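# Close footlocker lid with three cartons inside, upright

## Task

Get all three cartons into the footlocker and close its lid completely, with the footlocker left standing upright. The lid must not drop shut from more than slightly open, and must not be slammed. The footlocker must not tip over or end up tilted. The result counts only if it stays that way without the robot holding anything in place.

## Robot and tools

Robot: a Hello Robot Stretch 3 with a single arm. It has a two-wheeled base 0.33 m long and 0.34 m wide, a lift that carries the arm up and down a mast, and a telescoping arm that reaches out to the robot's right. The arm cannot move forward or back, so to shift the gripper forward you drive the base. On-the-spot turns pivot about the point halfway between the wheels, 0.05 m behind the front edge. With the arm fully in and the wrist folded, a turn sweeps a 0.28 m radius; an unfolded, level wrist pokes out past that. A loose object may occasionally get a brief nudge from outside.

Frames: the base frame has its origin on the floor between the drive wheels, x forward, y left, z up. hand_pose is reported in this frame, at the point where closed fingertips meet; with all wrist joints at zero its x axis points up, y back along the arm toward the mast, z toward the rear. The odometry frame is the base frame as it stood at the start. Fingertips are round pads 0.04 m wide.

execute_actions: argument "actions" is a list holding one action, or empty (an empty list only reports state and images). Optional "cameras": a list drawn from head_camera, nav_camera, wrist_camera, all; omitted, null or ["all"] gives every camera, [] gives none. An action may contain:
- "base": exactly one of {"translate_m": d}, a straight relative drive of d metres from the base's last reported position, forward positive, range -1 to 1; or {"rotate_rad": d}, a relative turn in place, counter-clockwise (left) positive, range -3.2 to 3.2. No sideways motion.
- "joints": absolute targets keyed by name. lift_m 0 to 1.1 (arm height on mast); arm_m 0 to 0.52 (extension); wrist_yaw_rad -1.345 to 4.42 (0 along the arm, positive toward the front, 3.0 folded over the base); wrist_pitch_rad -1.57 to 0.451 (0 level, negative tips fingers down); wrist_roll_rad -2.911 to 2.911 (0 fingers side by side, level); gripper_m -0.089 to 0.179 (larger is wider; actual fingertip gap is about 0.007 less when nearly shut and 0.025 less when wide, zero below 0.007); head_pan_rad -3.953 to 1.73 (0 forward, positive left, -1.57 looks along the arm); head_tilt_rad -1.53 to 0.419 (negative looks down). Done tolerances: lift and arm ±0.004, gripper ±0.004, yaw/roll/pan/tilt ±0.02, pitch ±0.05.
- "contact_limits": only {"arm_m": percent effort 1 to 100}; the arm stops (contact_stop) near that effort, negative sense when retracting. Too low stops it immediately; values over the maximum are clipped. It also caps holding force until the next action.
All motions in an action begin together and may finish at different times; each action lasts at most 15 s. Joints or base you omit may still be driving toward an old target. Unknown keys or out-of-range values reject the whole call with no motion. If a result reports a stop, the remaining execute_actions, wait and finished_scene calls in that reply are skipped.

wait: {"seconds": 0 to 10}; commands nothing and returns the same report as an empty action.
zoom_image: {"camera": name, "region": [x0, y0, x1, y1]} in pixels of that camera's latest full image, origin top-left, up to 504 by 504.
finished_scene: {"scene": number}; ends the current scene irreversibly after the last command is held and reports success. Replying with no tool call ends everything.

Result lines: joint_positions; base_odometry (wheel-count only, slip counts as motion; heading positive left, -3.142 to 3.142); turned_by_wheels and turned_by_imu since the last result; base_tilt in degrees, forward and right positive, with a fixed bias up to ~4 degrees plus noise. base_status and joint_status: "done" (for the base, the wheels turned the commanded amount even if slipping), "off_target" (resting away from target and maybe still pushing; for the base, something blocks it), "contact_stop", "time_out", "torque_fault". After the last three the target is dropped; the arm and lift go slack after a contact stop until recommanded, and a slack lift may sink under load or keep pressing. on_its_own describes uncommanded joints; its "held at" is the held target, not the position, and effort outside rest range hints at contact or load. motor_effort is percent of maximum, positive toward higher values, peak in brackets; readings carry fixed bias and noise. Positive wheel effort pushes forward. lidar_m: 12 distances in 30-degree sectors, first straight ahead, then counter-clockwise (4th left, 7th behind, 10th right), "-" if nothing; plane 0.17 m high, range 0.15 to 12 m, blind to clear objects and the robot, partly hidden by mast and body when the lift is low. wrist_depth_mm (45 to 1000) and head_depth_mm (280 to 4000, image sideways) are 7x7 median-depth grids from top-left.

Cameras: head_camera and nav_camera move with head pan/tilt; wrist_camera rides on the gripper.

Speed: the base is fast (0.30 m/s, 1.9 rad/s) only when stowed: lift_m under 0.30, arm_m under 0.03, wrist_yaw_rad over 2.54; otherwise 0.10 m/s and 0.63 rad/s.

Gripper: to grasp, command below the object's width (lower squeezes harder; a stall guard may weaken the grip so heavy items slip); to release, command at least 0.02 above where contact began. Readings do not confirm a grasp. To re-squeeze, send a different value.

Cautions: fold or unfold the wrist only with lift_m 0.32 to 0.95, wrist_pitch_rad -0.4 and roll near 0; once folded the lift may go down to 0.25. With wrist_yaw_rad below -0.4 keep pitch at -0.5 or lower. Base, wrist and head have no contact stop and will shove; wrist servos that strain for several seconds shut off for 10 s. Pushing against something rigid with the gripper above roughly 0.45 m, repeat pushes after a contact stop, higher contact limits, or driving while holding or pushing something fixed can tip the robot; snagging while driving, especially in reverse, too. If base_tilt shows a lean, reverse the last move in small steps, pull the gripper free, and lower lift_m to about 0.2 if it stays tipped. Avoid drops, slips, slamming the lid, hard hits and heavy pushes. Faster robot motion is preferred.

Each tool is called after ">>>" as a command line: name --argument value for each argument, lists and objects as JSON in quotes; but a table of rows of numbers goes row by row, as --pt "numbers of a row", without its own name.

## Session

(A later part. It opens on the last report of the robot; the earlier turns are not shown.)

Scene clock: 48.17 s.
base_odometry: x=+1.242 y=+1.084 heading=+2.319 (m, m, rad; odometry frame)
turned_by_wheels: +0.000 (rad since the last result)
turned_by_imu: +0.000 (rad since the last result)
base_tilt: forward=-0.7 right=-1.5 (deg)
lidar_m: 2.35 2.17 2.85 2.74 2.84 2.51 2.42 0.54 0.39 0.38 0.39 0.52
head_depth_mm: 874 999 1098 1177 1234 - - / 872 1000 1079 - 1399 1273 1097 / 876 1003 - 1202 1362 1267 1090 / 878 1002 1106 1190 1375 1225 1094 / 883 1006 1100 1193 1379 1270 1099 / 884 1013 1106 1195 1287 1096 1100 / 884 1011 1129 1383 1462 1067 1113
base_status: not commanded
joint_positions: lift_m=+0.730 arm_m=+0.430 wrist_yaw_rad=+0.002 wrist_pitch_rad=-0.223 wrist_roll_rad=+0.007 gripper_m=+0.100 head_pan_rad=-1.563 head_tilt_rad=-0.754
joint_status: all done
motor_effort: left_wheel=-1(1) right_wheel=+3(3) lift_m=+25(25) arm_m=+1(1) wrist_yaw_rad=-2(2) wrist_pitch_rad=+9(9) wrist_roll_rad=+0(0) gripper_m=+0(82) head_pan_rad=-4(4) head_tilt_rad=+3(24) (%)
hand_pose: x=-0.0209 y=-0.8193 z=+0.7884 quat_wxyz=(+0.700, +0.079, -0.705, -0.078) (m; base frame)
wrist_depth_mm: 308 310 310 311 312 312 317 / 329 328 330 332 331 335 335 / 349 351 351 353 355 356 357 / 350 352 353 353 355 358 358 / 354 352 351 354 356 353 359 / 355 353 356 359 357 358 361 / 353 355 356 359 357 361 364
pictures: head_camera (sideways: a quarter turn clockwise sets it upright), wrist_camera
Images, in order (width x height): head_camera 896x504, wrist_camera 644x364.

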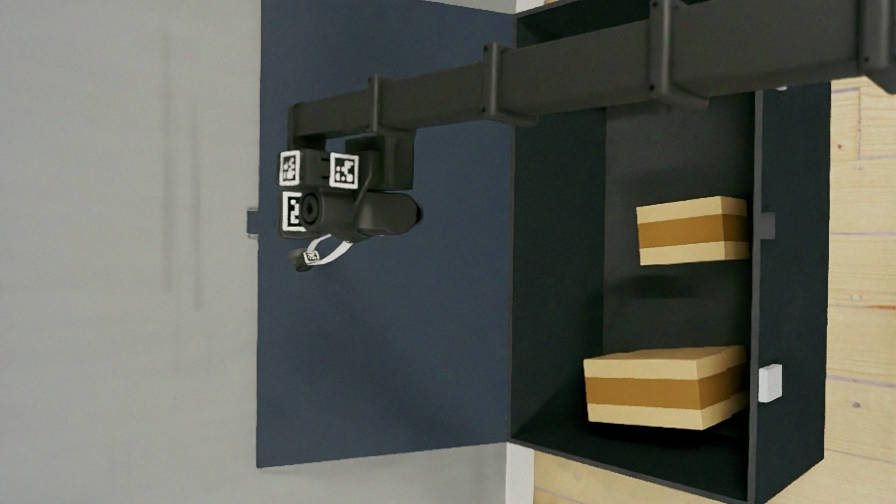

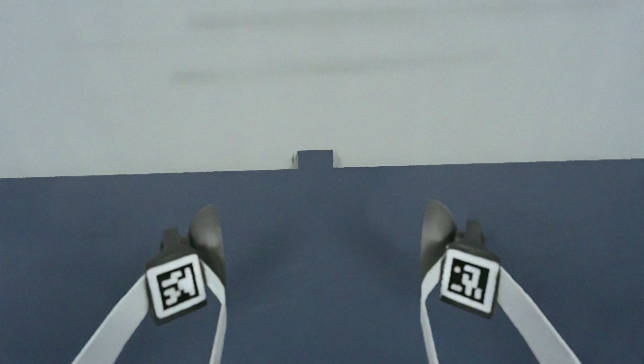

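>>> execute_actions --actions '[{"base":{"translate_m":0.82},"joints":{"arm_m":0,"wrist_pitch_rad":0,"lift_m":0.5,"gripper_m":0.09}}]' --cameras '[]'

>>> execute_actions --actions '[{"base":{"rotate_rad":-1.57}}]' --cameras '["nav_camera"]'

>>> execute_actions --actions '[{"base":{"translate_m":0.86},"joints":{"wrist_roll_rad":0.4,"head_tilt_rad":-1.0}}]'

Scene clock: 58.03 s.
base_odometry: x=+0.684 y=+1.685 heading=+2.319 (m, m, rad; odometry frame)
turned_by_wheels: +0.000 (rad since the last result)
turned_by_imu: +0.004 (rad since the last result)
base_tilt: forward=-0.7 right=-1.5 (deg)
lidar_m: 1.53 1.52 1.50 2.74 2.86 3.36 3.24 0.59 0.64 1.01 1.04 1.43
head_depth_mm: 864 986 1143 1381 1536 1293 1153 / 866 987 1157 1377 1538 1322 1174 / 868 995 1152 1383 1538 1324 1181 / 871 996 1160 1398 1539 1317 1149 / 870 1000 1163 1396 1533 1318 1157 / 877 999 1168 1411 1542 1323 1157 / 880 1005 1182 1413 1535 1308 1153
base_status: done
joint_positions: lift_m=+0.500 arm_m=+0.003 wrist_yaw_rad=+0.001 wrist_pitch_rad=-0.023 wrist_roll_rad=+0.007 gripper_m=+0.090 head_pan_rad=-1.563 head_tilt_rad=-0.754
joint_status: all done
joint sent to its limit — the command would take arm_m past its lower limit, so that joint was sent only as far as its limit.
motor_effort: left_wheel=-2(3) right_wheel=+2(8) lift_m=+18(22) arm_m=-4(2) wrist_yaw_rad=+0(1) wrist_pitch_rad=+9(7) wrist_roll_rad=+0(0) gripper_m=-1(49) head_pan_rad=-3(2) head_tilt_rad=+3(2) (%)
hand_pose: x=-0.0212 y=-0.4036 z=+0.6091 quat_wxyz=(+0.705, +0.008, -0.709, -0.008) (m; base frame)
wrist_depth_mm: 712 728 716 722 715 724 724 / 738 734 742 739 738 742 717 / 756 770 767 773 766 774 696 / 809 799 804 793 796 795 667 / 824 842 818 831 830 828 646 / 863 850 868 856 858 863 641 / 891 882 890 884 889 886 558
pictures: none
No camera images: the call's "cameras" was empty. Leave "cameras" out to get every camera's image.

Scene clock: 61.47 s.
base_odometry: x=+0.684 y=+1.685 heading=+0.749 (m, m, rad; odometry frame)
turned_by_wheels: -1.570 (rad since the last result)
turned_by_imu: -1.593 (rad since the last result)
base_tilt: forward=-0.8 right=-1.5 (deg)
lidar_m: 1.01 1.04 1.41 1.53 1.54 1.50 2.74 2.86 3.37 3.24 0.59 0.64
head_depth_mm: 2910 3051 2275 1832 1541 1319 1159 / 2937 3038 2291 1842 1542 1314 1176 / 2891 3029 2284 1842 1548 1319 1176 / 2938 3022 2285 1820 1537 1320 1144 / 2948 3022 2281 1833 1541 1318 1147 / 2924 3000 2278 1647 1489 1319 1153 / 2823 2794 2275 1706 1371 1166 1156
base_status: done
joint_positions: lift_m=+0.500 arm_m=+0.003 wrist_yaw_rad=+0.001 wrist_pitch_rad=-0.023 wrist_roll_rad=+0.007 gripper_m=+0.090 head_pan_rad=-1.563 head_tilt_rad=-0.754
joint_status: not commanded
motor_effort: left_wheel=+3(5) right_wheel=-3(6) lift_m=+18(18) arm_m=-4(4) wrist_yaw_rad=+0(0) wrist_pitch_rad=+9(9) wrist_roll_rad=+0(0) gripper_m=+0(0) head_pan_rad=-5(4) head_tilt_rad=+3(3) (%)
hand_pose: x=-0.0212 y=-0.4036 z=+0.6091 quat_wxyz=(+0.705, +0.008, -0.709, -0.008) (m; base frame)
wrist_depth_mm: - - - - - - - / - - - - - - - / - - - - - - - / - - - - - - - / - - - - - - - / - 782 - - - - - / 848 792 - - - - 968
pictures: nav_camera (sideways: a quarter turn counterclockwise sets it upright)
Images, in order (width x height): nav_camera 672x504.

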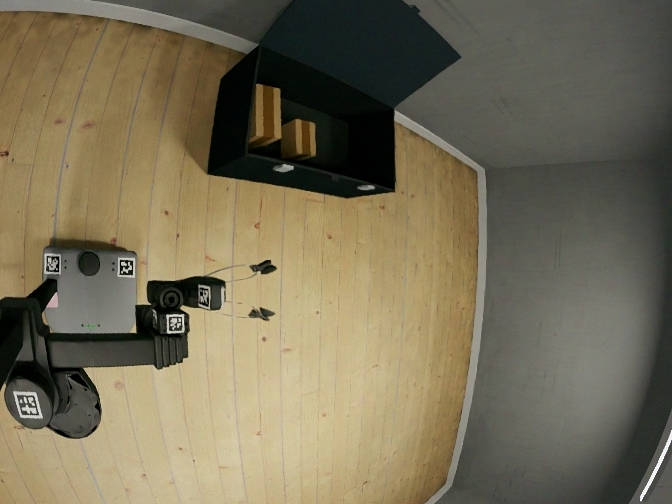

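Scene clock: 71.03 s.
base_odometry: x=+1.314 y=+2.271 heading=+0.749 (m, m, rad; odometry frame)
turned_by_wheels: +0.000 (rad since the last result)
turned_by_imu: +0.005 (rad since the last result)
base_tilt: forward=-0.7 right=-1.4 (deg)
lidar_m: - 0.15 0.21 0.55 1.60 2.16 3.60 0.64 0.46 0.45 0.21 0.15
head_depth_mm: 2381 1977 1587 1427 1137 1215 1106 / 2352 1974 1627 1386 1137 - - / 2374 1987 1629 1463 1110 - - / 2303 1182 1034 963 1355 1220 - / 970 867 787 877 1206 1145 1083 / 595 607 617 628 639 648 657 / 412 418 425 429 433 437 440
base_status: done
joint_positions: lift_m=+0.500 arm_m=+0.003 wrist_yaw_rad=+0.001 wrist_pitch_rad=-0.023 wrist_roll_rad=+0.395 gripper_m=+0.090 head_pan_rad=-1.563 head_tilt_rad=-0.987
joint_status: all done
motor_effort: left_wheel=+2(7) right_wheel=-3(3) lift_m=+18(18) arm_m=-4(4) wrist_yaw_rad=+0(0) wrist_pitch_rad=+9(9) wrist_roll_rad=+3(4) gripper_m=+0(0) head_pan_rad=-3(5) head_tilt_rad=-7(31) (%)
hand_pose: x=-0.0213 y=-0.4036 z=+0.6090 quat_wxyz=(+0.555, +0.007, -0.832, -0.009) (m; base frame)
wrist_depth_mm: 326 506 - - - - - / 298 441 995 - - - - / 229 322 592 - - - - / 201 252 394 885 - - 709 / 227 209 325 502 - - 724 / 219 262 254 354 583 921 740 / 207 278 319 272 432 743 437
pictures: head_camera (sideways: a quarter turn clockwise sets it upright), nav_camera (sideways: a quarter turn counterclockwise sets it upright), wrist_camera
Images, in order (width x height): head_camera 896x504, nav_camera 672x504, wrist_camera 644x364.

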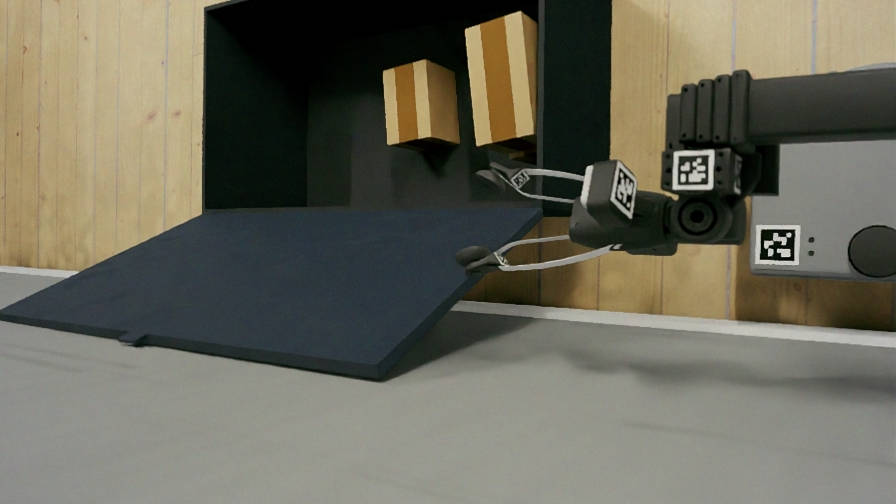

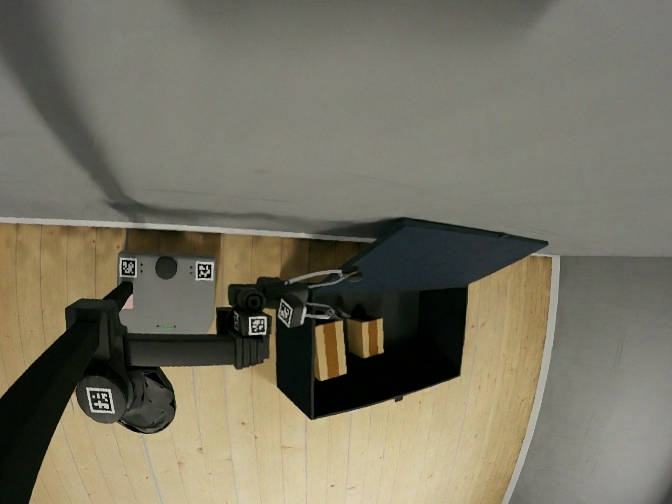

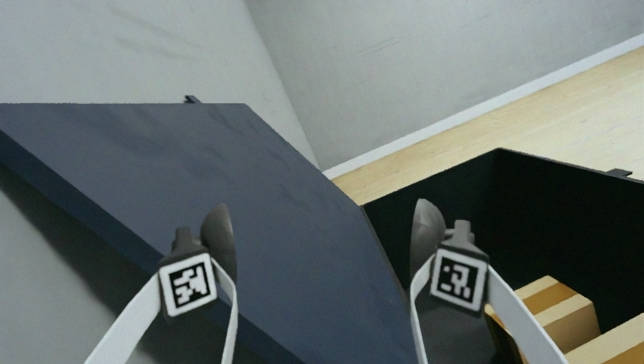

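>>> execute_actions --actions '[{"base":{"translate_m":0.05},"joints":{"wrist_roll_rad":-0.4,"lift_m":0.40}}]' --cameras '["head_camera","wrist_camera"]'

Scene clock: 72.93 s.
base_odometry: x=+1.350 y=+2.305 heading=+0.749 (m, m, rad; odometry frame)
turned_by_wheels: +0.000 (rad since the last result)
turned_by_imu: +0.000 (rad since the last result)
base_tilt: forward=-0.7 right=-1.5 (deg)
lidar_m: - - 0.15 0.36 1.60 2.17 3.64 0.64 0.46 0.40 0.15 -
head_depth_mm: 2369 1986 1624 1438 1126 1214 1104 / 2374 1984 1633 1420 1143 1242 - / 2379 1988 1272 1112 1314 1251 - / 1229 1013 887 866 1361 1219 - / 702 725 688 761 796 819 844 / 392 399 406 414 419 426 433 / 299 304 300 302 305 308 311
base_status: done
joint_positions: lift_m=+0.400 arm_m=+0.003 wrist_yaw_rad=+0.001 wrist_pitch_rad=-0.022 wrist_roll_rad=-0.395 gripper_m=+0.090 head_pan_rad=-1.563 head_tilt_rad=-0.987
joint_status: all done
motor_effort: left_wheel=+2(6) right_wheel=-3(5) lift_m=+18(17) arm_m=-4(4) wrist_yaw_rad=+0(1) wrist_pitch_rad=+8(8) wrist_roll_rad=-2(2) gripper_m=+0(0) head_pan_rad=-5(2) head_tilt_rad=-7(8) (%)
hand_pose: x=-0.0212 y=-0.4036 z=+0.5092 quat_wxyz=(+0.832, +0.010, -0.554, -0.006) (m; base frame)
wrist_depth_mm: 128 168 299 - - - - / 138 187 359 - - - - / 147 208 450 - - - - / 159 236 599 - - - - / 175 262 - - - - - / 193 272 - 996 - - - / 217 492 785 570 959 780 -
pictures: head_camera (sideways: a quarter turn clockwise sets it upright), wrist_camera
Images, in order (width x height): head_camera 896x504, wrist_camera 644x364.

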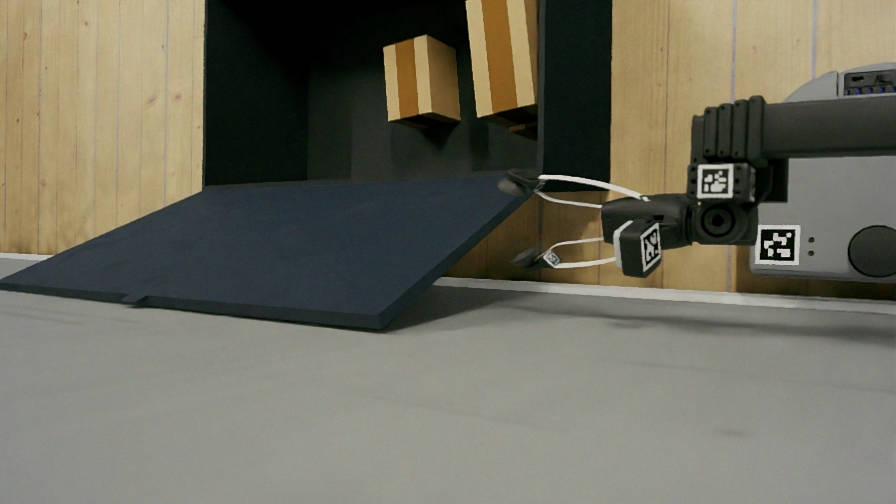

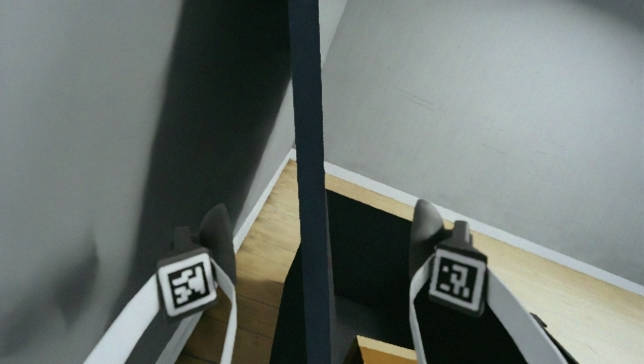

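>>> execute_actions --actions '[{"joints":{"arm_m":0.10,"gripper_m":0.06}}]' --cameras '["wrist_camera"]'

>>> execute_actions --actions '[{"base":{"translate_m":-0.03},"joints":{"lift_m":0.57,"wrist_roll_rad":-0.2,"gripper_m":0.045}}]' --cameras '["head_camera","wrist_camera"]'

Scene clock: 75.23 s.
base_odometry: x=+1.350 y=+2.305 heading=+0.749 (m, m, rad; odometry frame)
turned_by_wheels: +0.000 (rad since the last result)
turned_by_imu: +0.000 (rad since the last result)
base_tilt: forward=-0.7 right=-1.6 (deg)
lidar_m: - - 0.15 0.37 1.59 2.17 3.65 0.64 0.46 0.40 0.15 -
head_depth_mm: 2377 1994 1618 1442 1131 1215 1106 / 2371 1983 1634 1423 1137 1227 - / 2364 1993 1286 1152 1119 1196 - / 1227 1013 887 868 1337 1223 - / 702 726 688 758 794 816 843 / 391 400 407 414 420 426 432 / 299 303 300 302 305 308 311
base_status: not commanded
joint_positions: lift_m=+0.400 arm_m=+0.100 wrist_yaw_rad=+0.001 wrist_pitch_rad=-0.022 wrist_roll_rad=-0.395 gripper_m=+0.060 head_pan_rad=-1.563 head_tilt_rad=-0.987
joint_status: all done
motor_effort: left_wheel=+2(2) right_wheel=-3(2) lift_m=+18(18) arm_m=+2(1) wrist_yaw_rad=+0(0) wrist_pitch_rad=+8(8) wrist_roll_rad=-2(2) gripper_m=+0(81) head_pan_rad=-2(4) head_tilt_rad=-8(8) (%)
hand_pose: x=-0.0212 y=-0.5003 z=+0.5092 quat_wxyz=(+0.832, +0.010, -0.554, -0.006) (m; base frame)
wrist_depth_mm: 129 170 256 - - - - / 140 188 319 - - - - / 149 210 390 - - - - / 161 239 482 102 - - - / 177 274 589 106 - - - / 195 308 982 110 - - - / 219 326 796 115 998 704 -
pictures: wrist_camera
Images, in order (width x height): wrist_camera 644x364.

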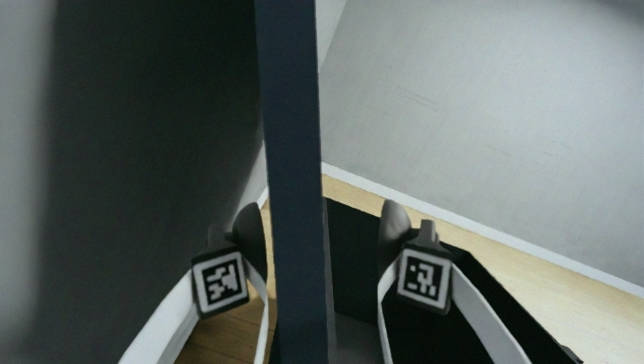

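Scene clock: 77.60 s.
base_odometry: x=+1.328 y=+2.285 heading=+0.749 (m, m, rad; odometry frame)
turned_by_wheels: +0.000 (rad since the last result)
turned_by_imu: +0.000 (rad since the last result)
base_tilt: forward=-0.6 right=-1.5 (deg)
lidar_m: - 0.15 0.18 0.47 1.59 2.16 3.61 0.64 0.46 0.45 0.18 0.15
head_depth_mm: 2360 1982 1593 1453 1134 1213 1109 / 2377 2000 1627 1388 1122 - - / 2360 1995 1629 1464 - 1228 - / 1777 1805 1663 1523 1348 1217 - / 920 951 982 1006 1045 1073 1031 / 512 523 532 542 552 558 567 / 355 361 366 370 373 377 380
base_status: done
joint_positions: lift_m=+0.570 arm_m=+0.100 wrist_yaw_rad=+0.008 wrist_pitch_rad=-0.027 wrist_roll_rad=-0.207 gripper_m=+0.045 head_pan_rad=-1.563 head_tilt_rad=-0.987
joint_status: all done
motor_effort: left_wheel=+4(7) right_wheel=-6(21) lift_m=+25(29) arm_m=+2(2) wrist_yaw_rad=-6(16) wrist_pitch_rad=+10(17) wrist_roll_rad=+4(6) gripper_m=-2(62) head_pan_rad=-4(4) head_tilt_rad=-7(6) (%)
hand_pose: x=-0.0194 y=-0.5002 z=+0.6776 quat_wxyz=(+0.777, +0.013, -0.630, -0.006) (m; base frame)
wrist_depth_mm: 178 243 452 92 - - - / 185 256 498 95 - - - / 191 271 560 99 - - - / 200 285 626 103 - - - / 208 305 530 107 - - - / 219 322 - 111 - - - / 226 311 979 116 - - -
pictures: head_camera (sideways: a quarter turn clockwise sets it upright), wrist_camera
Images, in order (width x height): head_camera 896x504, wrist_camera 644x364.

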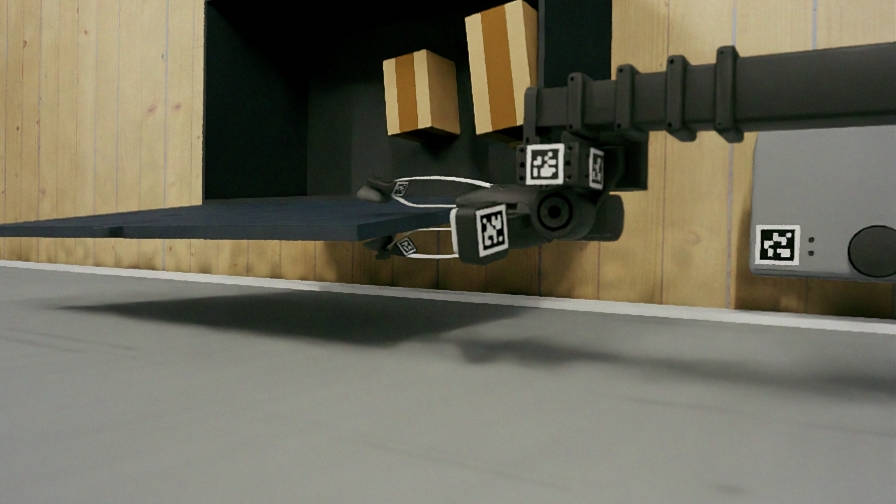

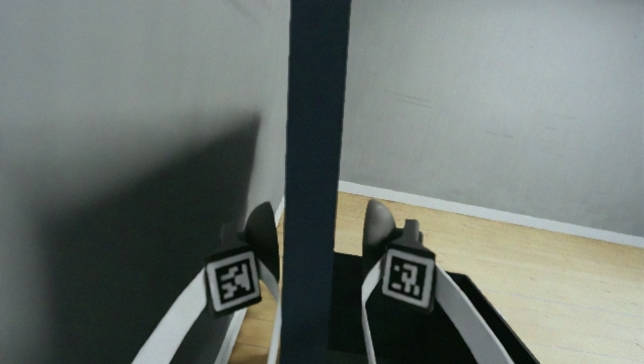

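>>> execute_actions --actions '[{"base":{"translate_m":-0.115},"joints":{"wrist_roll_rad":0.15,"gripper_m":0.04}}]' --cameras '["wrist_camera"]'

>>> execute_actions --actions '[{"base":{"translate_m":-0.113},"joints":{"wrist_roll_rad":0.5,"lift_m":0.528}}]' --cameras '["wrist_camera"]'

>>> execute_actions --actions '[{"base":{"translate_m":-0.09},"joints":{"wrist_roll_rad":0.9,"lift_m":0.448}}]' --cameras '["head_camera","wrist_camera"]'

Scene clock: 80.27 s.
base_odometry: x=+1.244 y=+2.206 heading=+0.749 (m, m, rad; odometry frame)
turned_by_wheels: +0.000 (rad since the last result)
turned_by_imu: -0.001 (rad since the last result)
base_tilt: forward=-0.7 right=-1.5 (deg)
lidar_m: 0.24 0.25 0.34 0.90 1.59 2.13 3.50 3.63 0.46 0.44 0.35 0.25
head_depth_mm: 2362 1981 1499 1290 1205 1220 1106 / 2360 1985 1652 1414 1122 - - / 2249 1493 768 1387 - 1219 - / 2388 1238 1062 968 1293 1218 - / 1776 1813 1668 1496 1349 1217 1111 / 985 1002 1018 1038 1057 1068 1031 / 680 690 698 708 715 723 727
base_status: done
joint_positions: lift_m=+0.570 arm_m=+0.100 wrist_yaw_rad=-0.004 wrist_pitch_rad=-0.023 wrist_roll_rad=+0.144 gripper_m=+0.040 head_pan_rad=-1.563 head_tilt_rad=-0.987
joint_status: all done
motor_effort: left_wheel=+1(2) right_wheel=+0(12) lift_m=+25(25) arm_m=+2(2) wrist_yaw_rad=+4(5) wrist_pitch_rad=+9(10) wrist_roll_rad=+3(6) gripper_m=-1(35) head_pan_rad=-4(2) head_tilt_rad=-7(8) (%)
hand_pose: x=-0.0225 y=-0.5003 z=+0.6785 quat_wxyz=(+0.654, +0.006, -0.756, -0.010) (m; base frame)
wrist_depth_mm: 393 585 - - - - - / 380 557 - 175 - - - / 369 533 - 123 - - - / 357 510 - 105 - - - / 347 487 769 109 - - - / 335 466 - 113 - 855 - / 326 420 809 118 - 732 597
pictures: wrist_camera
Images, in order (width x height): wrist_camera 644x364.

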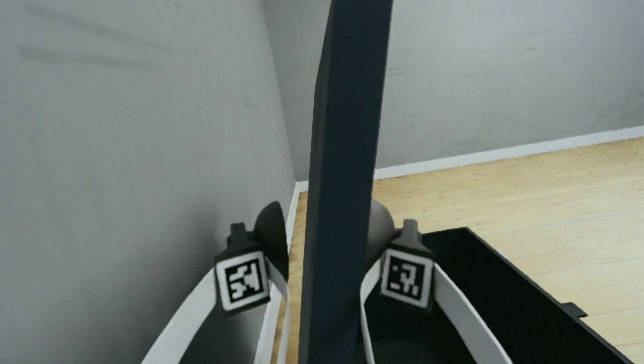

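Scene clock: 82.33 s.
base_odometry: x=+1.161 y=+2.129 heading=+0.749 (m, m, rad; odometry frame)
turned_by_wheels: +0.000 (rad since the last result)
turned_by_imu: -0.001 (rad since the last result)
base_tilt: forward=-0.6 right=-1.5 (deg)
lidar_m: 0.36 0.37 0.50 1.33 1.59 2.03 3.39 3.53 0.46 0.45 0.46 0.37
head_depth_mm: 2383 1980 1712 1509 1324 1222 1107 / 2348 1973 1590 1404 1143 - - / 2179 934 801 1180 - 1222 - / 2377 1104 942 877 1245 1220 - / 2272 1947 1242 1027 1289 1222 1112 / 1447 1479 1504 1462 1331 1219 1112 / 1006 1024 1031 1046 1054 1067 1032
base_status: done
joint_positions: lift_m=+0.528 arm_m=+0.100 wrist_yaw_rad=-0.009 wrist_pitch_rad=-0.034 wrist_roll_rad=+0.497 gripper_m=+0.040 head_pan_rad=-1.563 head_tilt_rad=-0.987
joint_status: all done
motor_effort: left_wheel=+1(3) right_wheel=+4(6) lift_m=+19(20) arm_m=+2(2) wrist_yaw_rad=+6(7) wrist_pitch_rad=+13(13) wrist_roll_rad=+2(5) gripper_m=-3(3) head_pan_rad=-3(4) head_tilt_rad=-8(7) (%)
hand_pose: x=-0.0238 y=-0.4999 z=+0.6339 quat_wxyz=(+0.512, +0.005, -0.859, -0.017) (m; base frame)
wrist_depth_mm: 760 - - - - - - / 671 - - 223 - - - / 599 888 - 177 - - - / 538 769 - 147 - - - / 492 665 939 116 967 766 905 / 451 596 - 116 - 853 484 / 419 515 791 121 920 742 560
pictures: wrist_camera
Images, in order (width x height): wrist_camera 644x364.

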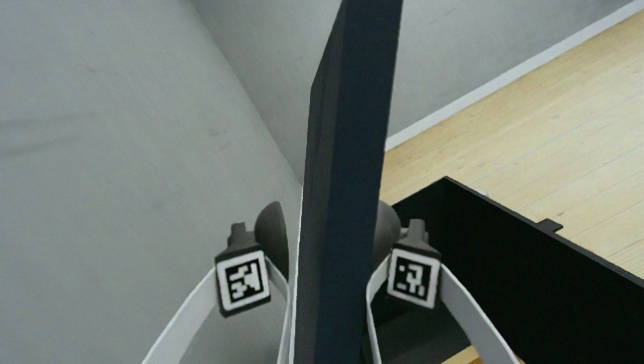

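Scene clock: 84.23 s.
base_odometry: x=+1.096 y=+2.068 heading=+0.749 (m, m, rad; odometry frame)
turned_by_wheels: +0.000 (rad since the last result)
turned_by_imu: +0.000 (rad since the last result)
base_tilt: forward=-0.6 right=-1.5 (deg)
lidar_m: 0.45 0.46 0.63 1.54 1.59 1.95 3.30 3.43 0.47 0.45 0.46 0.46
head_depth_mm: 2354 2000 1711 1511 1351 1215 1108 / 2369 1974 1678 1451 1325 1233 - / 2360 1084 925 851 - 1219 - / 2374 1184 1019 926 1170 1217 - / 2366 1353 1139 988 1255 1221 1108 / 1834 1831 1633 1141 1322 1217 1109 / 1258 1284 1287 1311 1284 1201 1107
base_status: done
joint_positions: lift_m=+0.448 arm_m=+0.100 wrist_yaw_rad=-0.011 wrist_pitch_rad=-0.059 wrist_roll_rad=+0.899 gripper_m=+0.040 head_pan_rad=-1.563 head_tilt_rad=-0.987
joint_status: all done
motor_effort: left_wheel=+1(5) right_wheel=+2(6) lift_m=+21(25) arm_m=+2(2) wrist_yaw_rad=+9(12) wrist_pitch_rad=+22(22) wrist_roll_rad=+1(1) gripper_m=-6(5) head_pan_rad=-4(3) head_tilt_rad=-8(7) (%)
hand_pose: x=-0.0243 y=-0.4990 z=+0.5474 quat_wxyz=(+0.330, +0.004, -0.944, -0.030) (m; base frame)
wrist_depth_mm: - - - - - - - / - - - 195 - - 908 / - - - 182 900 - 809 / 853 - - 171 939 611 349 / 714 909 - 136 960 816 489 / 609 751 - 149 - 628 576 / 538 623 796 141 801 537 326
pictures: head_camera (sideways: a quarter turn clockwise sets it upright), wrist_camera
Images, in order (width x height): head_camera 896x504, wrist_camera 644x364.

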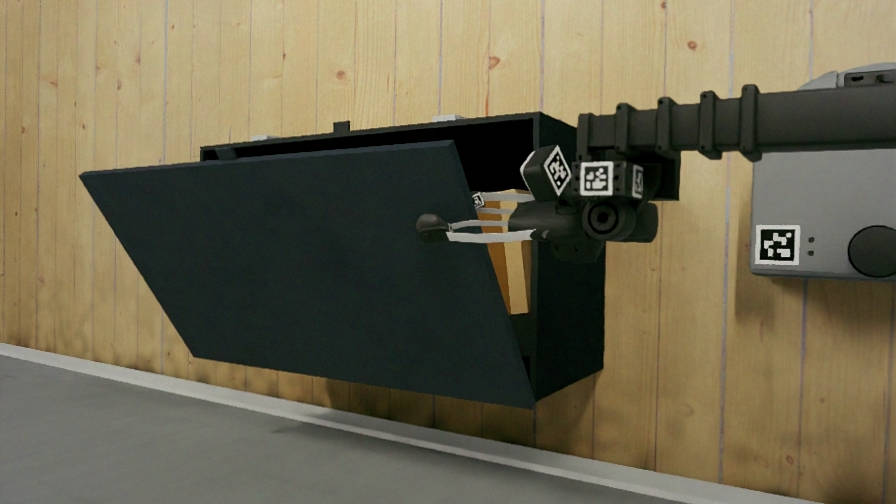

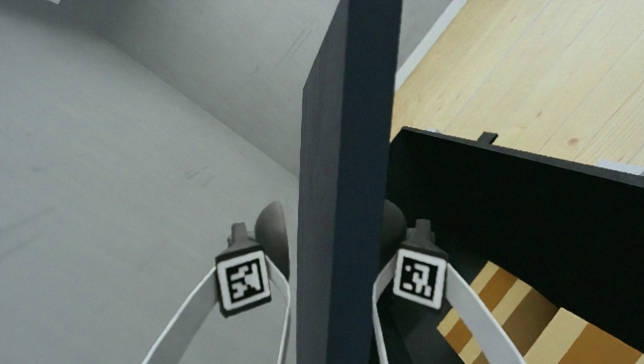

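>>> execute_actions --actions '[{"base":{"translate_m":-0.065},"joints":{"wrist_roll_rad":1.25,"lift_m":0.37}}]' --cameras '["wrist_camera"]'

>>> execute_actions --actions '[{"base":{"translate_m":-0.035},"joints":{"wrist_roll_rad":1.45,"lift_m":0.32,"arm_m":0.085}}]' --cameras '["head_camera","wrist_camera"]'

Scene clock: 86.17 s.
base_odometry: x=+1.048 y=+2.024 heading=+0.749 (m, m, rad; odometry frame)
turned_by_wheels: +0.000 (rad since the last result)
turned_by_imu: +0.000 (rad since the last result)
base_tilt: forward=-0.7 right=-1.5 (deg)
lidar_m: 0.51 0.53 0.72 1.54 1.59 1.90 3.23 3.38 0.47 0.45 0.46 0.53
head_depth_mm: 2363 1993 1719 1509 1354 1212 1108 / 2378 1980 1716 1509 1348 1225 - / 2385 1865 1105 966 1328 1205 - / 2358 1292 1110 982 1147 1219 - / 2379 1368 1160 1019 1175 1219 1116 / 2083 1907 1265 1061 1188 1221 1111 / 1438 1470 1481 1441 1333 1220 1117
base_status: done
joint_positions: lift_m=+0.370 arm_m=+0.100 wrist_yaw_rad=-0.004 wrist_pitch_rad=-0.069 wrist_roll_rad=+1.249 gripper_m=+0.040 head_pan_rad=-1.563 head_tilt_rad=-0.987
joint_status: all done
motor_effort: left_wheel=+2(5) right_wheel=-2(6) lift_m=+22(21) arm_m=+2(2) wrist_yaw_rad=+2(13) wrist_pitch_rad=+26(26) wrist_roll_rad=+1(4) gripper_m=-7(6) head_pan_rad=-3(4) head_tilt_rad=-7(7) (%)
hand_pose: x=-0.0223 y=-0.4986 z=+0.4668 quat_wxyz=(+0.160, +0.004, -0.986, -0.035) (m; base frame)
wrist_depth_mm: - - - - - 955 631 / - - - 159 - 882 604 / - - - 165 682 333 206 / - - - 174 956 737 495 / - - - 151 887 593 497 / 837 945 - 192 591 320 294 / 714 778 882 204 739 293 231
pictures: wrist_camera
Images, in order (width x height): wrist_camera 644x364.

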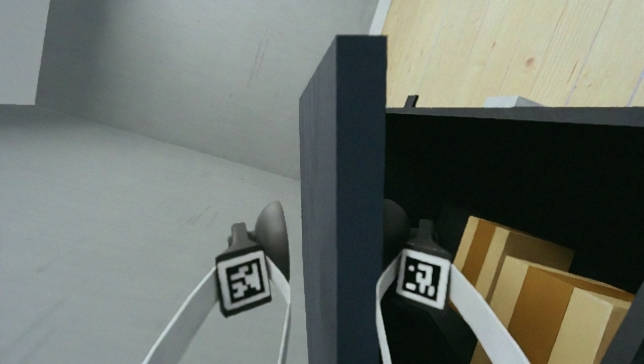

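Scene clock: 87.47 s.
base_odometry: x=+1.022 y=+2.000 heading=+0.750 (m, m, rad; odometry frame)
turned_by_wheels: +0.000 (rad since the last result)
turned_by_imu: +0.000 (rad since the last result)
base_tilt: forward=-0.7 right=-1.4 (deg)
lidar_m: 0.55 0.56 0.77 1.54 1.59 1.87 3.20 3.32 3.37 0.45 0.46 0.57
head_depth_mm: 2367 1978 1723 1500 1346 1214 1106 / 2362 1991 1722 1510 1357 1219 - / 2379 1941 1626 1075 1331 - - / 2369 1347 1169 1039 1101 1219 - / 2373 1399 1206 1055 1184 1211 1111 / 2193 1914 1234 1076 1186 1221 1111 / 1544 1570 1576 1427 1325 1223 1110
base_status: done
joint_positions: lift_m=+0.320 arm_m=+0.085 wrist_yaw_rad=+0.010 wrist_pitch_rad=-0.069 wrist_roll_rad=+1.451 gripper_m=+0.040 head_pan_rad=-1.563 head_tilt_rad=-0.988
joint_status: all done
motor_effort: left_wheel=+4(5) right_wheel=-8(9) lift_m=+22(20) arm_m=-4(5) wrist_yaw_rad=-7(6) wrist_pitch_rad=+26(26) wrist_roll_rad=+0(2) gripper_m=-7(7) head_pan_rad=-5(4) head_tilt_rad=-7(9) (%)
hand_pose: x=-0.0189 y=-0.4842 z=+0.4168 quat_wxyz=(+0.061, +0.007, -0.998, -0.034) (m; base frame)
wrist_depth_mm: - - - - - 738 506 / - - - - - 681 479 / - - - 233 651 233 132 / - - - 264 947 620 136 / - - - 239 136 304 141 / - - - 340 140 147 147 / 879 911 929 417 645 151 152
pictures: head_camera (sideways: a quarter turn clockwise sets it upright), wrist_camera
Images, in order (width x height): head_camera 896x504, wrist_camera 644x364.

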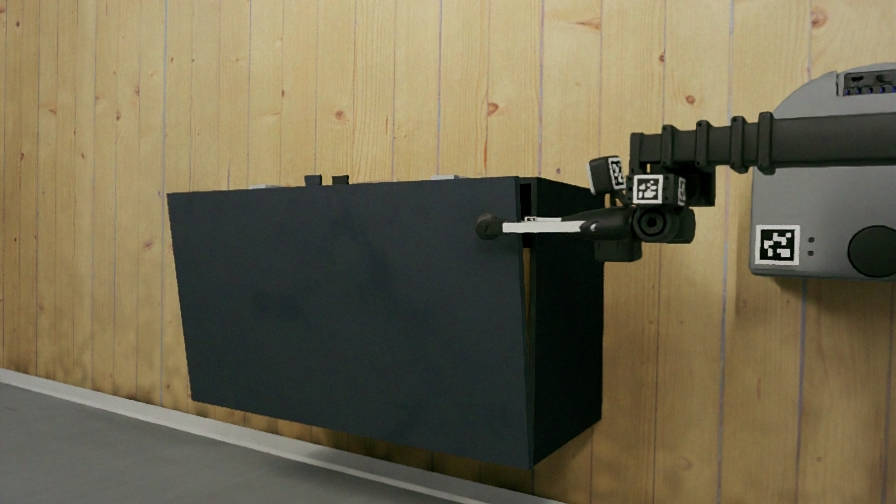

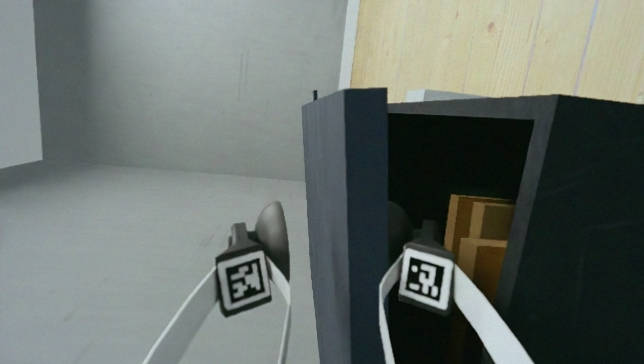

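>>> execute_actions --actions '[{"base":{"translate_m":-0.02},"joints":{"wrist_roll_rad":1.5,"lift_m":0.298,"arm_m":0.075}}]' --cameras '["wrist_camera"]'

>>> execute_actions --actions '[{"joints":{"lift_m":0.29,"arm_m":0.065}}]' --cameras '["wrist_camera"]'

Scene clock: 88.70 s.
base_odometry: x=+1.008 y=+1.986 heading=+0.750 (m, m, rad; odometry frame)
turned_by_wheels: +0.000 (rad since the last result)
turned_by_imu: +0.000 (rad since the last result)
base_tilt: forward=-0.7 right=-1.5 (deg)
lidar_m: 0.57 0.59 0.80 1.53 1.58 1.85 3.18 3.33 3.36 0.45 0.47 0.59
head_depth_mm: 2333 1983 1719 1512 1347 1213 1110 / 2376 1997 1719 1501 1346 1214 - / 2360 1988 1648 1454 1328 - - / 2374 1393 1202 1058 1102 1211 - / 2375 1404 1215 1073 1181 1223 1109 / 2252 1965 1237 1084 1187 1221 1113 / 1597 1622 1613 1443 1310 1220 1109
base_status: done
joint_positions: lift_m=+0.298 arm_m=+0.075 wrist_yaw_rad=+0.012 wrist_pitch_rad=-0.069 wrist_roll_rad=+1.502 gripper_m=+0.040 head_pan_rad=-1.563 head_tilt_rad=-0.988
joint_status: all done
motor_effort: left_wheel=+5(7) right_wheel=-8(13) lift_m=+22(23) arm_m=-3(8) wrist_yaw_rad=-8(8) wrist_pitch_rad=+26(26) wrist_roll_rad=-1(0) gripper_m=-7(8) head_pan_rad=-4(4) head_tilt_rad=-8(7) (%)
hand_pose: x=-0.0183 y=-0.4741 z=+0.3947 quat_wxyz=(+0.035, +0.007, -0.999, -0.035) (m; base frame)
wrist_depth_mm: - - - - - 672 467 / - - - - - 670 465 / - - - 504 292 145 310 / - - - 274 959 145 148 / - - - 243 153 150 154 / - - - 333 154 155 159 / 934 966 981 381 642 162 166
pictures: wrist_camera
Images, in order (width x height): wrist_camera 644x364.

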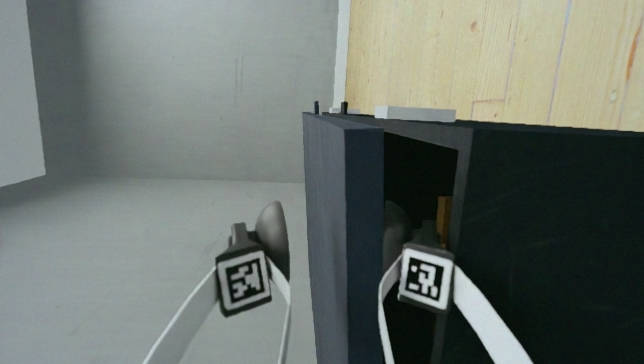

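Scene clock: 89.53 s.
base_odometry: x=+1.008 y=+1.986 heading=+0.750 (m, m, rad; odometry frame)
turned_by_wheels: +0.000 (rad since the last result)
turned_by_imu: +0.000 (rad since the last result)
base_tilt: forward=-0.7 right=-1.5 (deg)
lidar_m: 0.57 0.59 0.79 1.54 1.59 1.85 3.18 3.33 3.37 0.45 0.47 0.59
head_depth_mm: 2366 1986 1725 1506 1350 1221 1105 / 2398 1977 1710 1513 1348 1220 - / 2388 1987 1638 1471 1335 - - / 2347 1395 1205 1065 1173 1203 - / 2370 1408 1215 1074 1184 1225 1112 / 2262 1949 1232 1082 1182 1218 1111 / 1598 1642 1609 1434 1312 1218 1109
base_status: not commanded
joint_positions: lift_m=+0.290 arm_m=+0.065 wrist_yaw_rad=+0.003 wrist_pitch_rad=-0.056 wrist_roll_rad=+1.502 gripper_m=+0.040 head_pan_rad=-1.563 head_tilt_rad=-0.988
joint_status: all done
motor_effort: left_wheel=+3(5) right_wheel=-5(9) lift_m=+20(22) arm_m=-5(7) wrist_yaw_rad=-3(8) wrist_pitch_rad=+21(26) wrist_roll_rad=-1(1) gripper_m=-5(8) head_pan_rad=-3(3) head_tilt_rad=-7(8) (%)
hand_pose: x=-0.0205 y=-0.4648 z=+0.3901 quat_wxyz=(+0.035, +0.003, -0.999, -0.028) (m; base frame)
wrist_depth_mm: - - - - - 689 465 / - - - - - 679 467 / - - - 665 301 292 424 / - - - 284 959 154 156 / - - - 241 158 159 163 / - - - 335 - 165 167 / 952 977 - 378 171 170 174
pictures: wrist_camera
Images, in order (width x height): wrist_camera 644x364.

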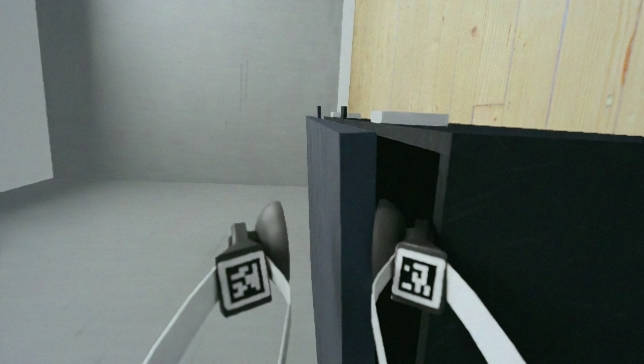

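Touching the rim; ease out with downward bias.

>>> execute_actions --actions '[{"joints":{"lift_m":0.282,"arm_m":0.057}}]' --cameras '["wrist_camera"]'

>>> execute_actions --actions '[{"joints":{"lift_m":0.274,"arm_m":0.05,"gripper_m":0.05}}]' --cameras '["wrist_camera"]'

Scene clock: 90.60 s.
base_odometry: x=+1.008 y=+1.986 heading=+0.750 (m, m, rad; odometry frame)
turned_by_wheels: +0.000 (rad since the last result)
turned_by_imu: +0.000 (rad since the last result)
base_tilt: forward=-0.7 right=-1.5 (deg)
lidar_m: 0.57 0.59 0.80 1.54 1.59 1.85 3.18 3.31 3.36 0.45 0.46 0.59
head_depth_mm: 2348 1981 1723 1516 1352 1216 1111 / 2375 1983 1726 1511 1345 1220 - / 2367 1987 1650 1454 1330 - - / 2364 1394 1201 1064 1179 1211 - / 2380 1418 1213 1074 1181 1221 1109 / 2242 1966 1235 1081 1188 1217 1110 / 1602 1612 1601 1444 1314 1223 1111
base_status: not commanded
joint_positions: lift_m=+0.282 arm_m=+0.057 wrist_yaw_rad=+0.001 wrist_pitch_rad=-0.038 wrist_roll_rad=+1.502 gripper_m=+0.040 head_pan_rad=-1.563 head_tilt_rad=-0.988
joint_status: all done
motor_effort: left_wheel=+3(3) right_wheel=-4(5) lift_m=+19(21) arm_m=-5(5) wrist_yaw_rad=+0(2) wrist_pitch_rad=+14(21) wrist_roll_rad=-1(1) gripper_m=-3(5) head_pan_rad=-4(3) head_tilt_rad=-8(8) (%)
hand_pose: x=-0.0211 y=-0.4575 z=+0.3867 quat_wxyz=(+0.035, +0.001, -0.999, -0.020) (m; base frame)
wrist_depth_mm: - - - - - 702 469 / - - - - - 693 468 / - - - 749 307 353 426 / - - - 326 966 159 162 / - - - 261 165 165 168 / - - - 385 - 170 173 / 960 973 994 436 177 176 180
pictures: wrist_camera
Images, in order (width x height): wrist_camera 644x364.

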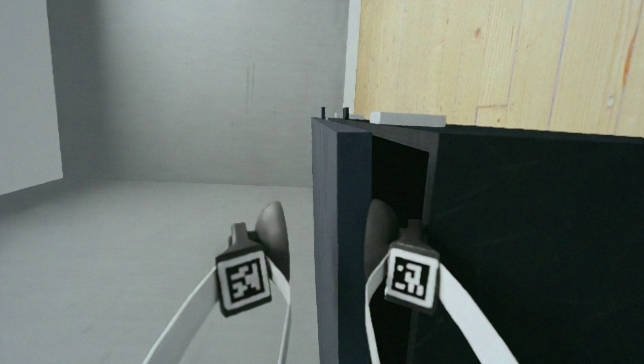

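Scene clock: 91.33 s.
base_odometry: x=+1.008 y=+1.986 heading=+0.750 (m, m, rad; odometry frame)
turned_by_wheels: +0.000 (rad since the last result)
turned_by_imu: +0.000 (rad since the last result)
base_tilt: forward=-0.6 right=-1.6 (deg)
lidar_m: 0.57 0.59 0.79 1.54 1.59 1.85 3.18 3.32 3.37 0.45 0.47 0.59
head_depth_mm: 2355 1984 1714 1507 1347 1216 1110 / 2361 2000 1716 1493 1353 1226 - / 2368 2009 1678 1459 1320 - - / 2377 1393 1208 1063 1177 1222 - / 2359 1414 1221 1070 1184 1213 1118 / 2254 1954 1230 1081 1184 1220 1111 / 1595 1624 1605 1442 1310 1221 1110
base_status: not commanded
joint_positions: lift_m=+0.274 arm_m=+0.050 wrist_yaw_rad=+0.001 wrist_pitch_rad=-0.011 wrist_roll_rad=+1.502 gripper_m=+0.050 head_pan_rad=-1.563 head_tilt_rad=-0.988
joint_status: all done
motor_effort: left_wheel=+3(3) right_wheel=-4(4) lift_m=+18(15) arm_m=-5(5) wrist_yaw_rad=+0(0) wrist_pitch_rad=+4(14) wrist_roll_rad=-1(1) gripper_m=+1(51) head_pan_rad=-4(3) head_tilt_rad=-7(7) (%)
hand_pose: x=-0.0212 y=-0.4513 z=+0.3857 quat_wxyz=(+0.035, +0.000, -0.999, -0.006) (m; base frame)
wrist_depth_mm: - - - - - 719 484 / - - - - - 725 475 / - - - - 307 360 435 / - - - 802 958 164 165 / - - - 950 168 169 169 / - - - - - 174 175 / 964 - - 942 181 180 181
pictures: wrist_camera
Images, in order (width x height): wrist_camera 644x364.

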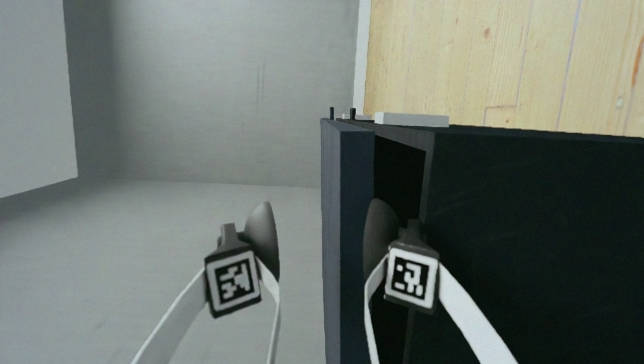

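>>> execute_actions --actions '[{"joints":{"arm_m":0.044}}]' --cameras '["wrist_camera"]'

>>> execute_actions --actions '[{"joints":{"lift_m":0.268,"arm_m":0.038}}]' --cameras '["wrist_camera"]'

>>> execute_actions --actions '[{"joints":{"arm_m":0.005}}]' --cameras '["wrist_camera","head_camera"]'

Scene clock: 92.43 s.
base_odometry: x=+1.008 y=+1.986 heading=+0.750 (m, m, rad; odometry frame)
turned_by_wheels: +0.000 (rad since the last result)
turned_by_imu: +0.000 (rad since the last result)
base_tilt: forward=-0.7 right=-1.6 (deg)
lidar_m: 0.57 0.58 0.79 1.54 1.59 1.85 3.18 3.30 3.35 0.45 0.47 0.59
head_depth_mm: 2348 1986 1710 1511 1343 1217 1104 / 2357 1991 1721 1501 1342 1217 - / 2366 1980 1686 1452 1329 - - / 2379 1417 1223 1085 1178 1222 - / 2366 1434 1231 1082 1184 1218 1109 / 2237 1943 1241 1083 1190 1218 1112 / 1605 1625 1609 1440 1314 1218 1107
base_status: not commanded
joint_positions: lift_m=+0.274 arm_m=+0.044 wrist_yaw_rad=+0.001 wrist_pitch_rad=-0.030 wrist_roll_rad=+1.503 gripper_m=+0.050 head_pan_rad=-1.563 head_tilt_rad=-0.988
joint_status: all done
motor_effort: left_wheel=+3(3) right_wheel=-3(3) lift_m=+21(21) arm_m=-4(1) wrist_yaw_rad=-1(2) wrist_pitch_rad=+11(15) wrist_roll_rad=-2(2) gripper_m=-3(3) head_pan_rad=-4(4) head_tilt_rad=-7(6) (%)
hand_pose: x=-0.0211 y=-0.4447 z=+0.3808 quat_wxyz=(+0.034, +0.001, -0.999, -0.015) (m; base frame)
wrist_depth_mm: - - - - - 698 462 / - - - - - 689 463 / - - - - 196 307 419 / - - - 619 171 173 174 / - - - 583 176 178 180 / - - - 551 183 183 186 / 986 983 - 529 188 189 193
pictures: wrist_camera
Images, in order (width x height): wrist_camera 644x364.

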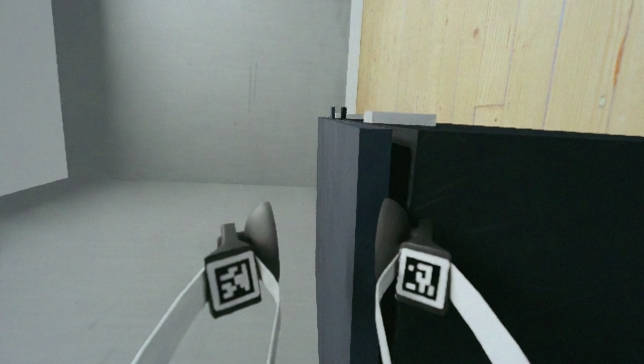

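Scene clock: 93.13 s.
base_odometry: x=+1.008 y=+1.986 heading=+0.750 (m, m, rad; odometry frame)
turned_by_wheels: +0.000 (rad since the last result)
turned_by_imu: +0.000 (rad since the last result)
base_tilt: forward=-0.6 right=-1.5 (deg)
lidar_m: 0.57 0.59 0.79 1.54 1.58 1.86 3.18 3.32 3.37 0.45 0.47 0.59
head_depth_mm: 2351 1984 1703 1509 1354 1216 1107 / 2355 1981 1710 1500 1341 1216 - / 2354 1983 1683 1462 1319 - - / 2362 1421 1238 1084 1178 1215 - / 2358 1423 1234 1085 1183 1213 1112 / 2234 1954 1237 1088 1191 1220 1112 / 1610 1627 1611 1440 1322 1221 1107
base_status: not commanded
joint_positions: lift_m=+0.268 arm_m=+0.038 wrist_yaw_rad=+0.000 wrist_pitch_rad=-0.027 wrist_roll_rad=+1.503 gripper_m=+0.050 head_pan_rad=-1.563 head_tilt_rad=-0.988
joint_status: all done
motor_effort: left_wheel=+2(2) right_wheel=-3(3) lift_m=+18(17) arm_m=-5(6) wrist_yaw_rad=+0(1) wrist_pitch_rad=+10(11) wrist_roll_rad=-2(2) gripper_m=-1(3) head_pan_rad=-5(4) head_tilt_rad=-6(6) (%)
hand_pose: x=-0.0213 y=-0.4388 z=+0.3757 quat_wxyz=(+0.034, +0.001, -0.999, -0.014) (m; base frame)
wrist_depth_mm: - - - - - 697 464 / - - - - - 684 460 / - - - - 179 323 417 / - - - 613 178 178 180 / - - - 575 181 184 186 / - - - 522 - 190 192 / 973 983 - 479 194 196 199
pictures: wrist_camera
Images, in order (width x height): wrist_camera 644x364.

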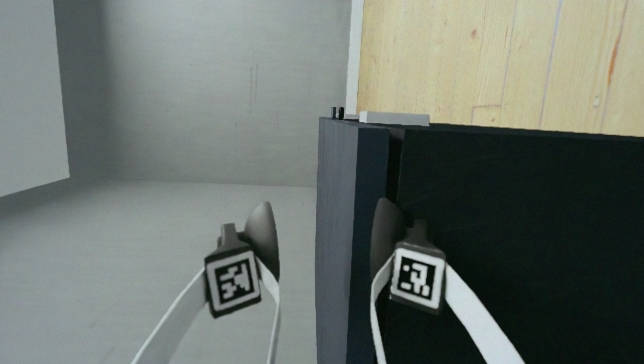

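Scene clock: 94.40 s.
base_odometry: x=+1.008 y=+1.986 heading=+0.750 (m, m, rad; odometry frame)
turned_by_wheels: +0.000 (rad since the last result)
turned_by_imu: +0.000 (rad since the last result)
base_tilt: forward=-0.5 right=-1.6 (deg)
lidar_m: 0.57 0.59 0.79 1.54 1.59 1.85 3.19 3.31 3.37 0.45 0.47 0.59
head_depth_mm: 2357 1980 1701 1508 1346 1215 1109 / 2367 1992 1716 1506 1348 1214 - / 2368 1983 1673 1465 1312 1252 - / 2358 1439 1237 1084 1178 1217 - / 2348 1437 1242 1092 1191 1217 1107 / 2241 1949 1238 1092 1188 1224 1110 / 1602 1630 1612 1443 1304 1218 1113
base_status: not commanded
joint_positions: lift_m=+0.268 arm_m=+0.005 wrist_yaw_rad=+0.000 wrist_pitch_rad=-0.024 wrist_roll_rad=+1.503 gripper_m=+0.050 head_pan_rad=-1.563 head_tilt_rad=-0.988
joint_status: all done
motor_effort: left_wheel=+3(2) right_wheel=-2(3) lift_m=+19(19) arm_m=-4(6) wrist_yaw_rad=+0(0) wrist_pitch_rad=+9(14) wrist_roll_rad=-2(2) gripper_m=+0(3) head_pan_rad=-3(3) head_tilt_rad=-8(8) (%)
hand_pose: x=-0.0213 y=-0.4059 z=+0.3765 quat_wxyz=(+0.034, +0.001, -0.999, -0.012) (m; base frame)
wrist_depth_mm: - - - - - 696 464 / - - - - - 684 463 / - - - - 207 272 419 / - - - 864 210 213 214 / - - - 727 216 218 220 / - - - 642 - 226 228 / 972 984 - 561 231 233 236
pictures: head_camera (sideways: a quarter turn clockwise sets it upright), wrist_camera
Images, in order (width x height): head_camera 896x504, wrist_camera 644x364.

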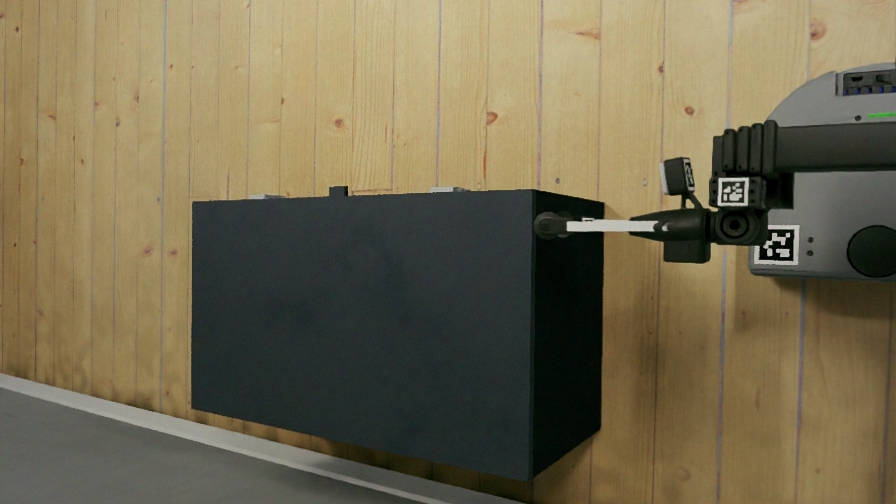

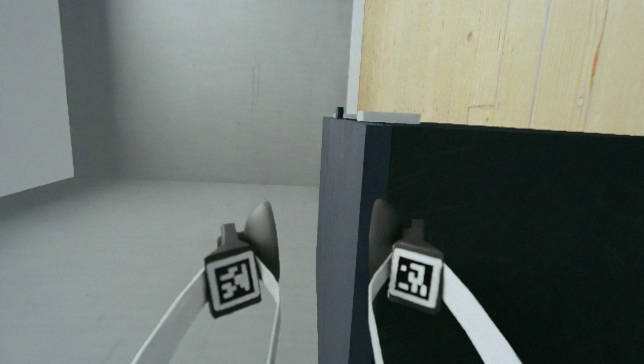

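>>> finished_scene --scene 1

The scene is finished: the task was done.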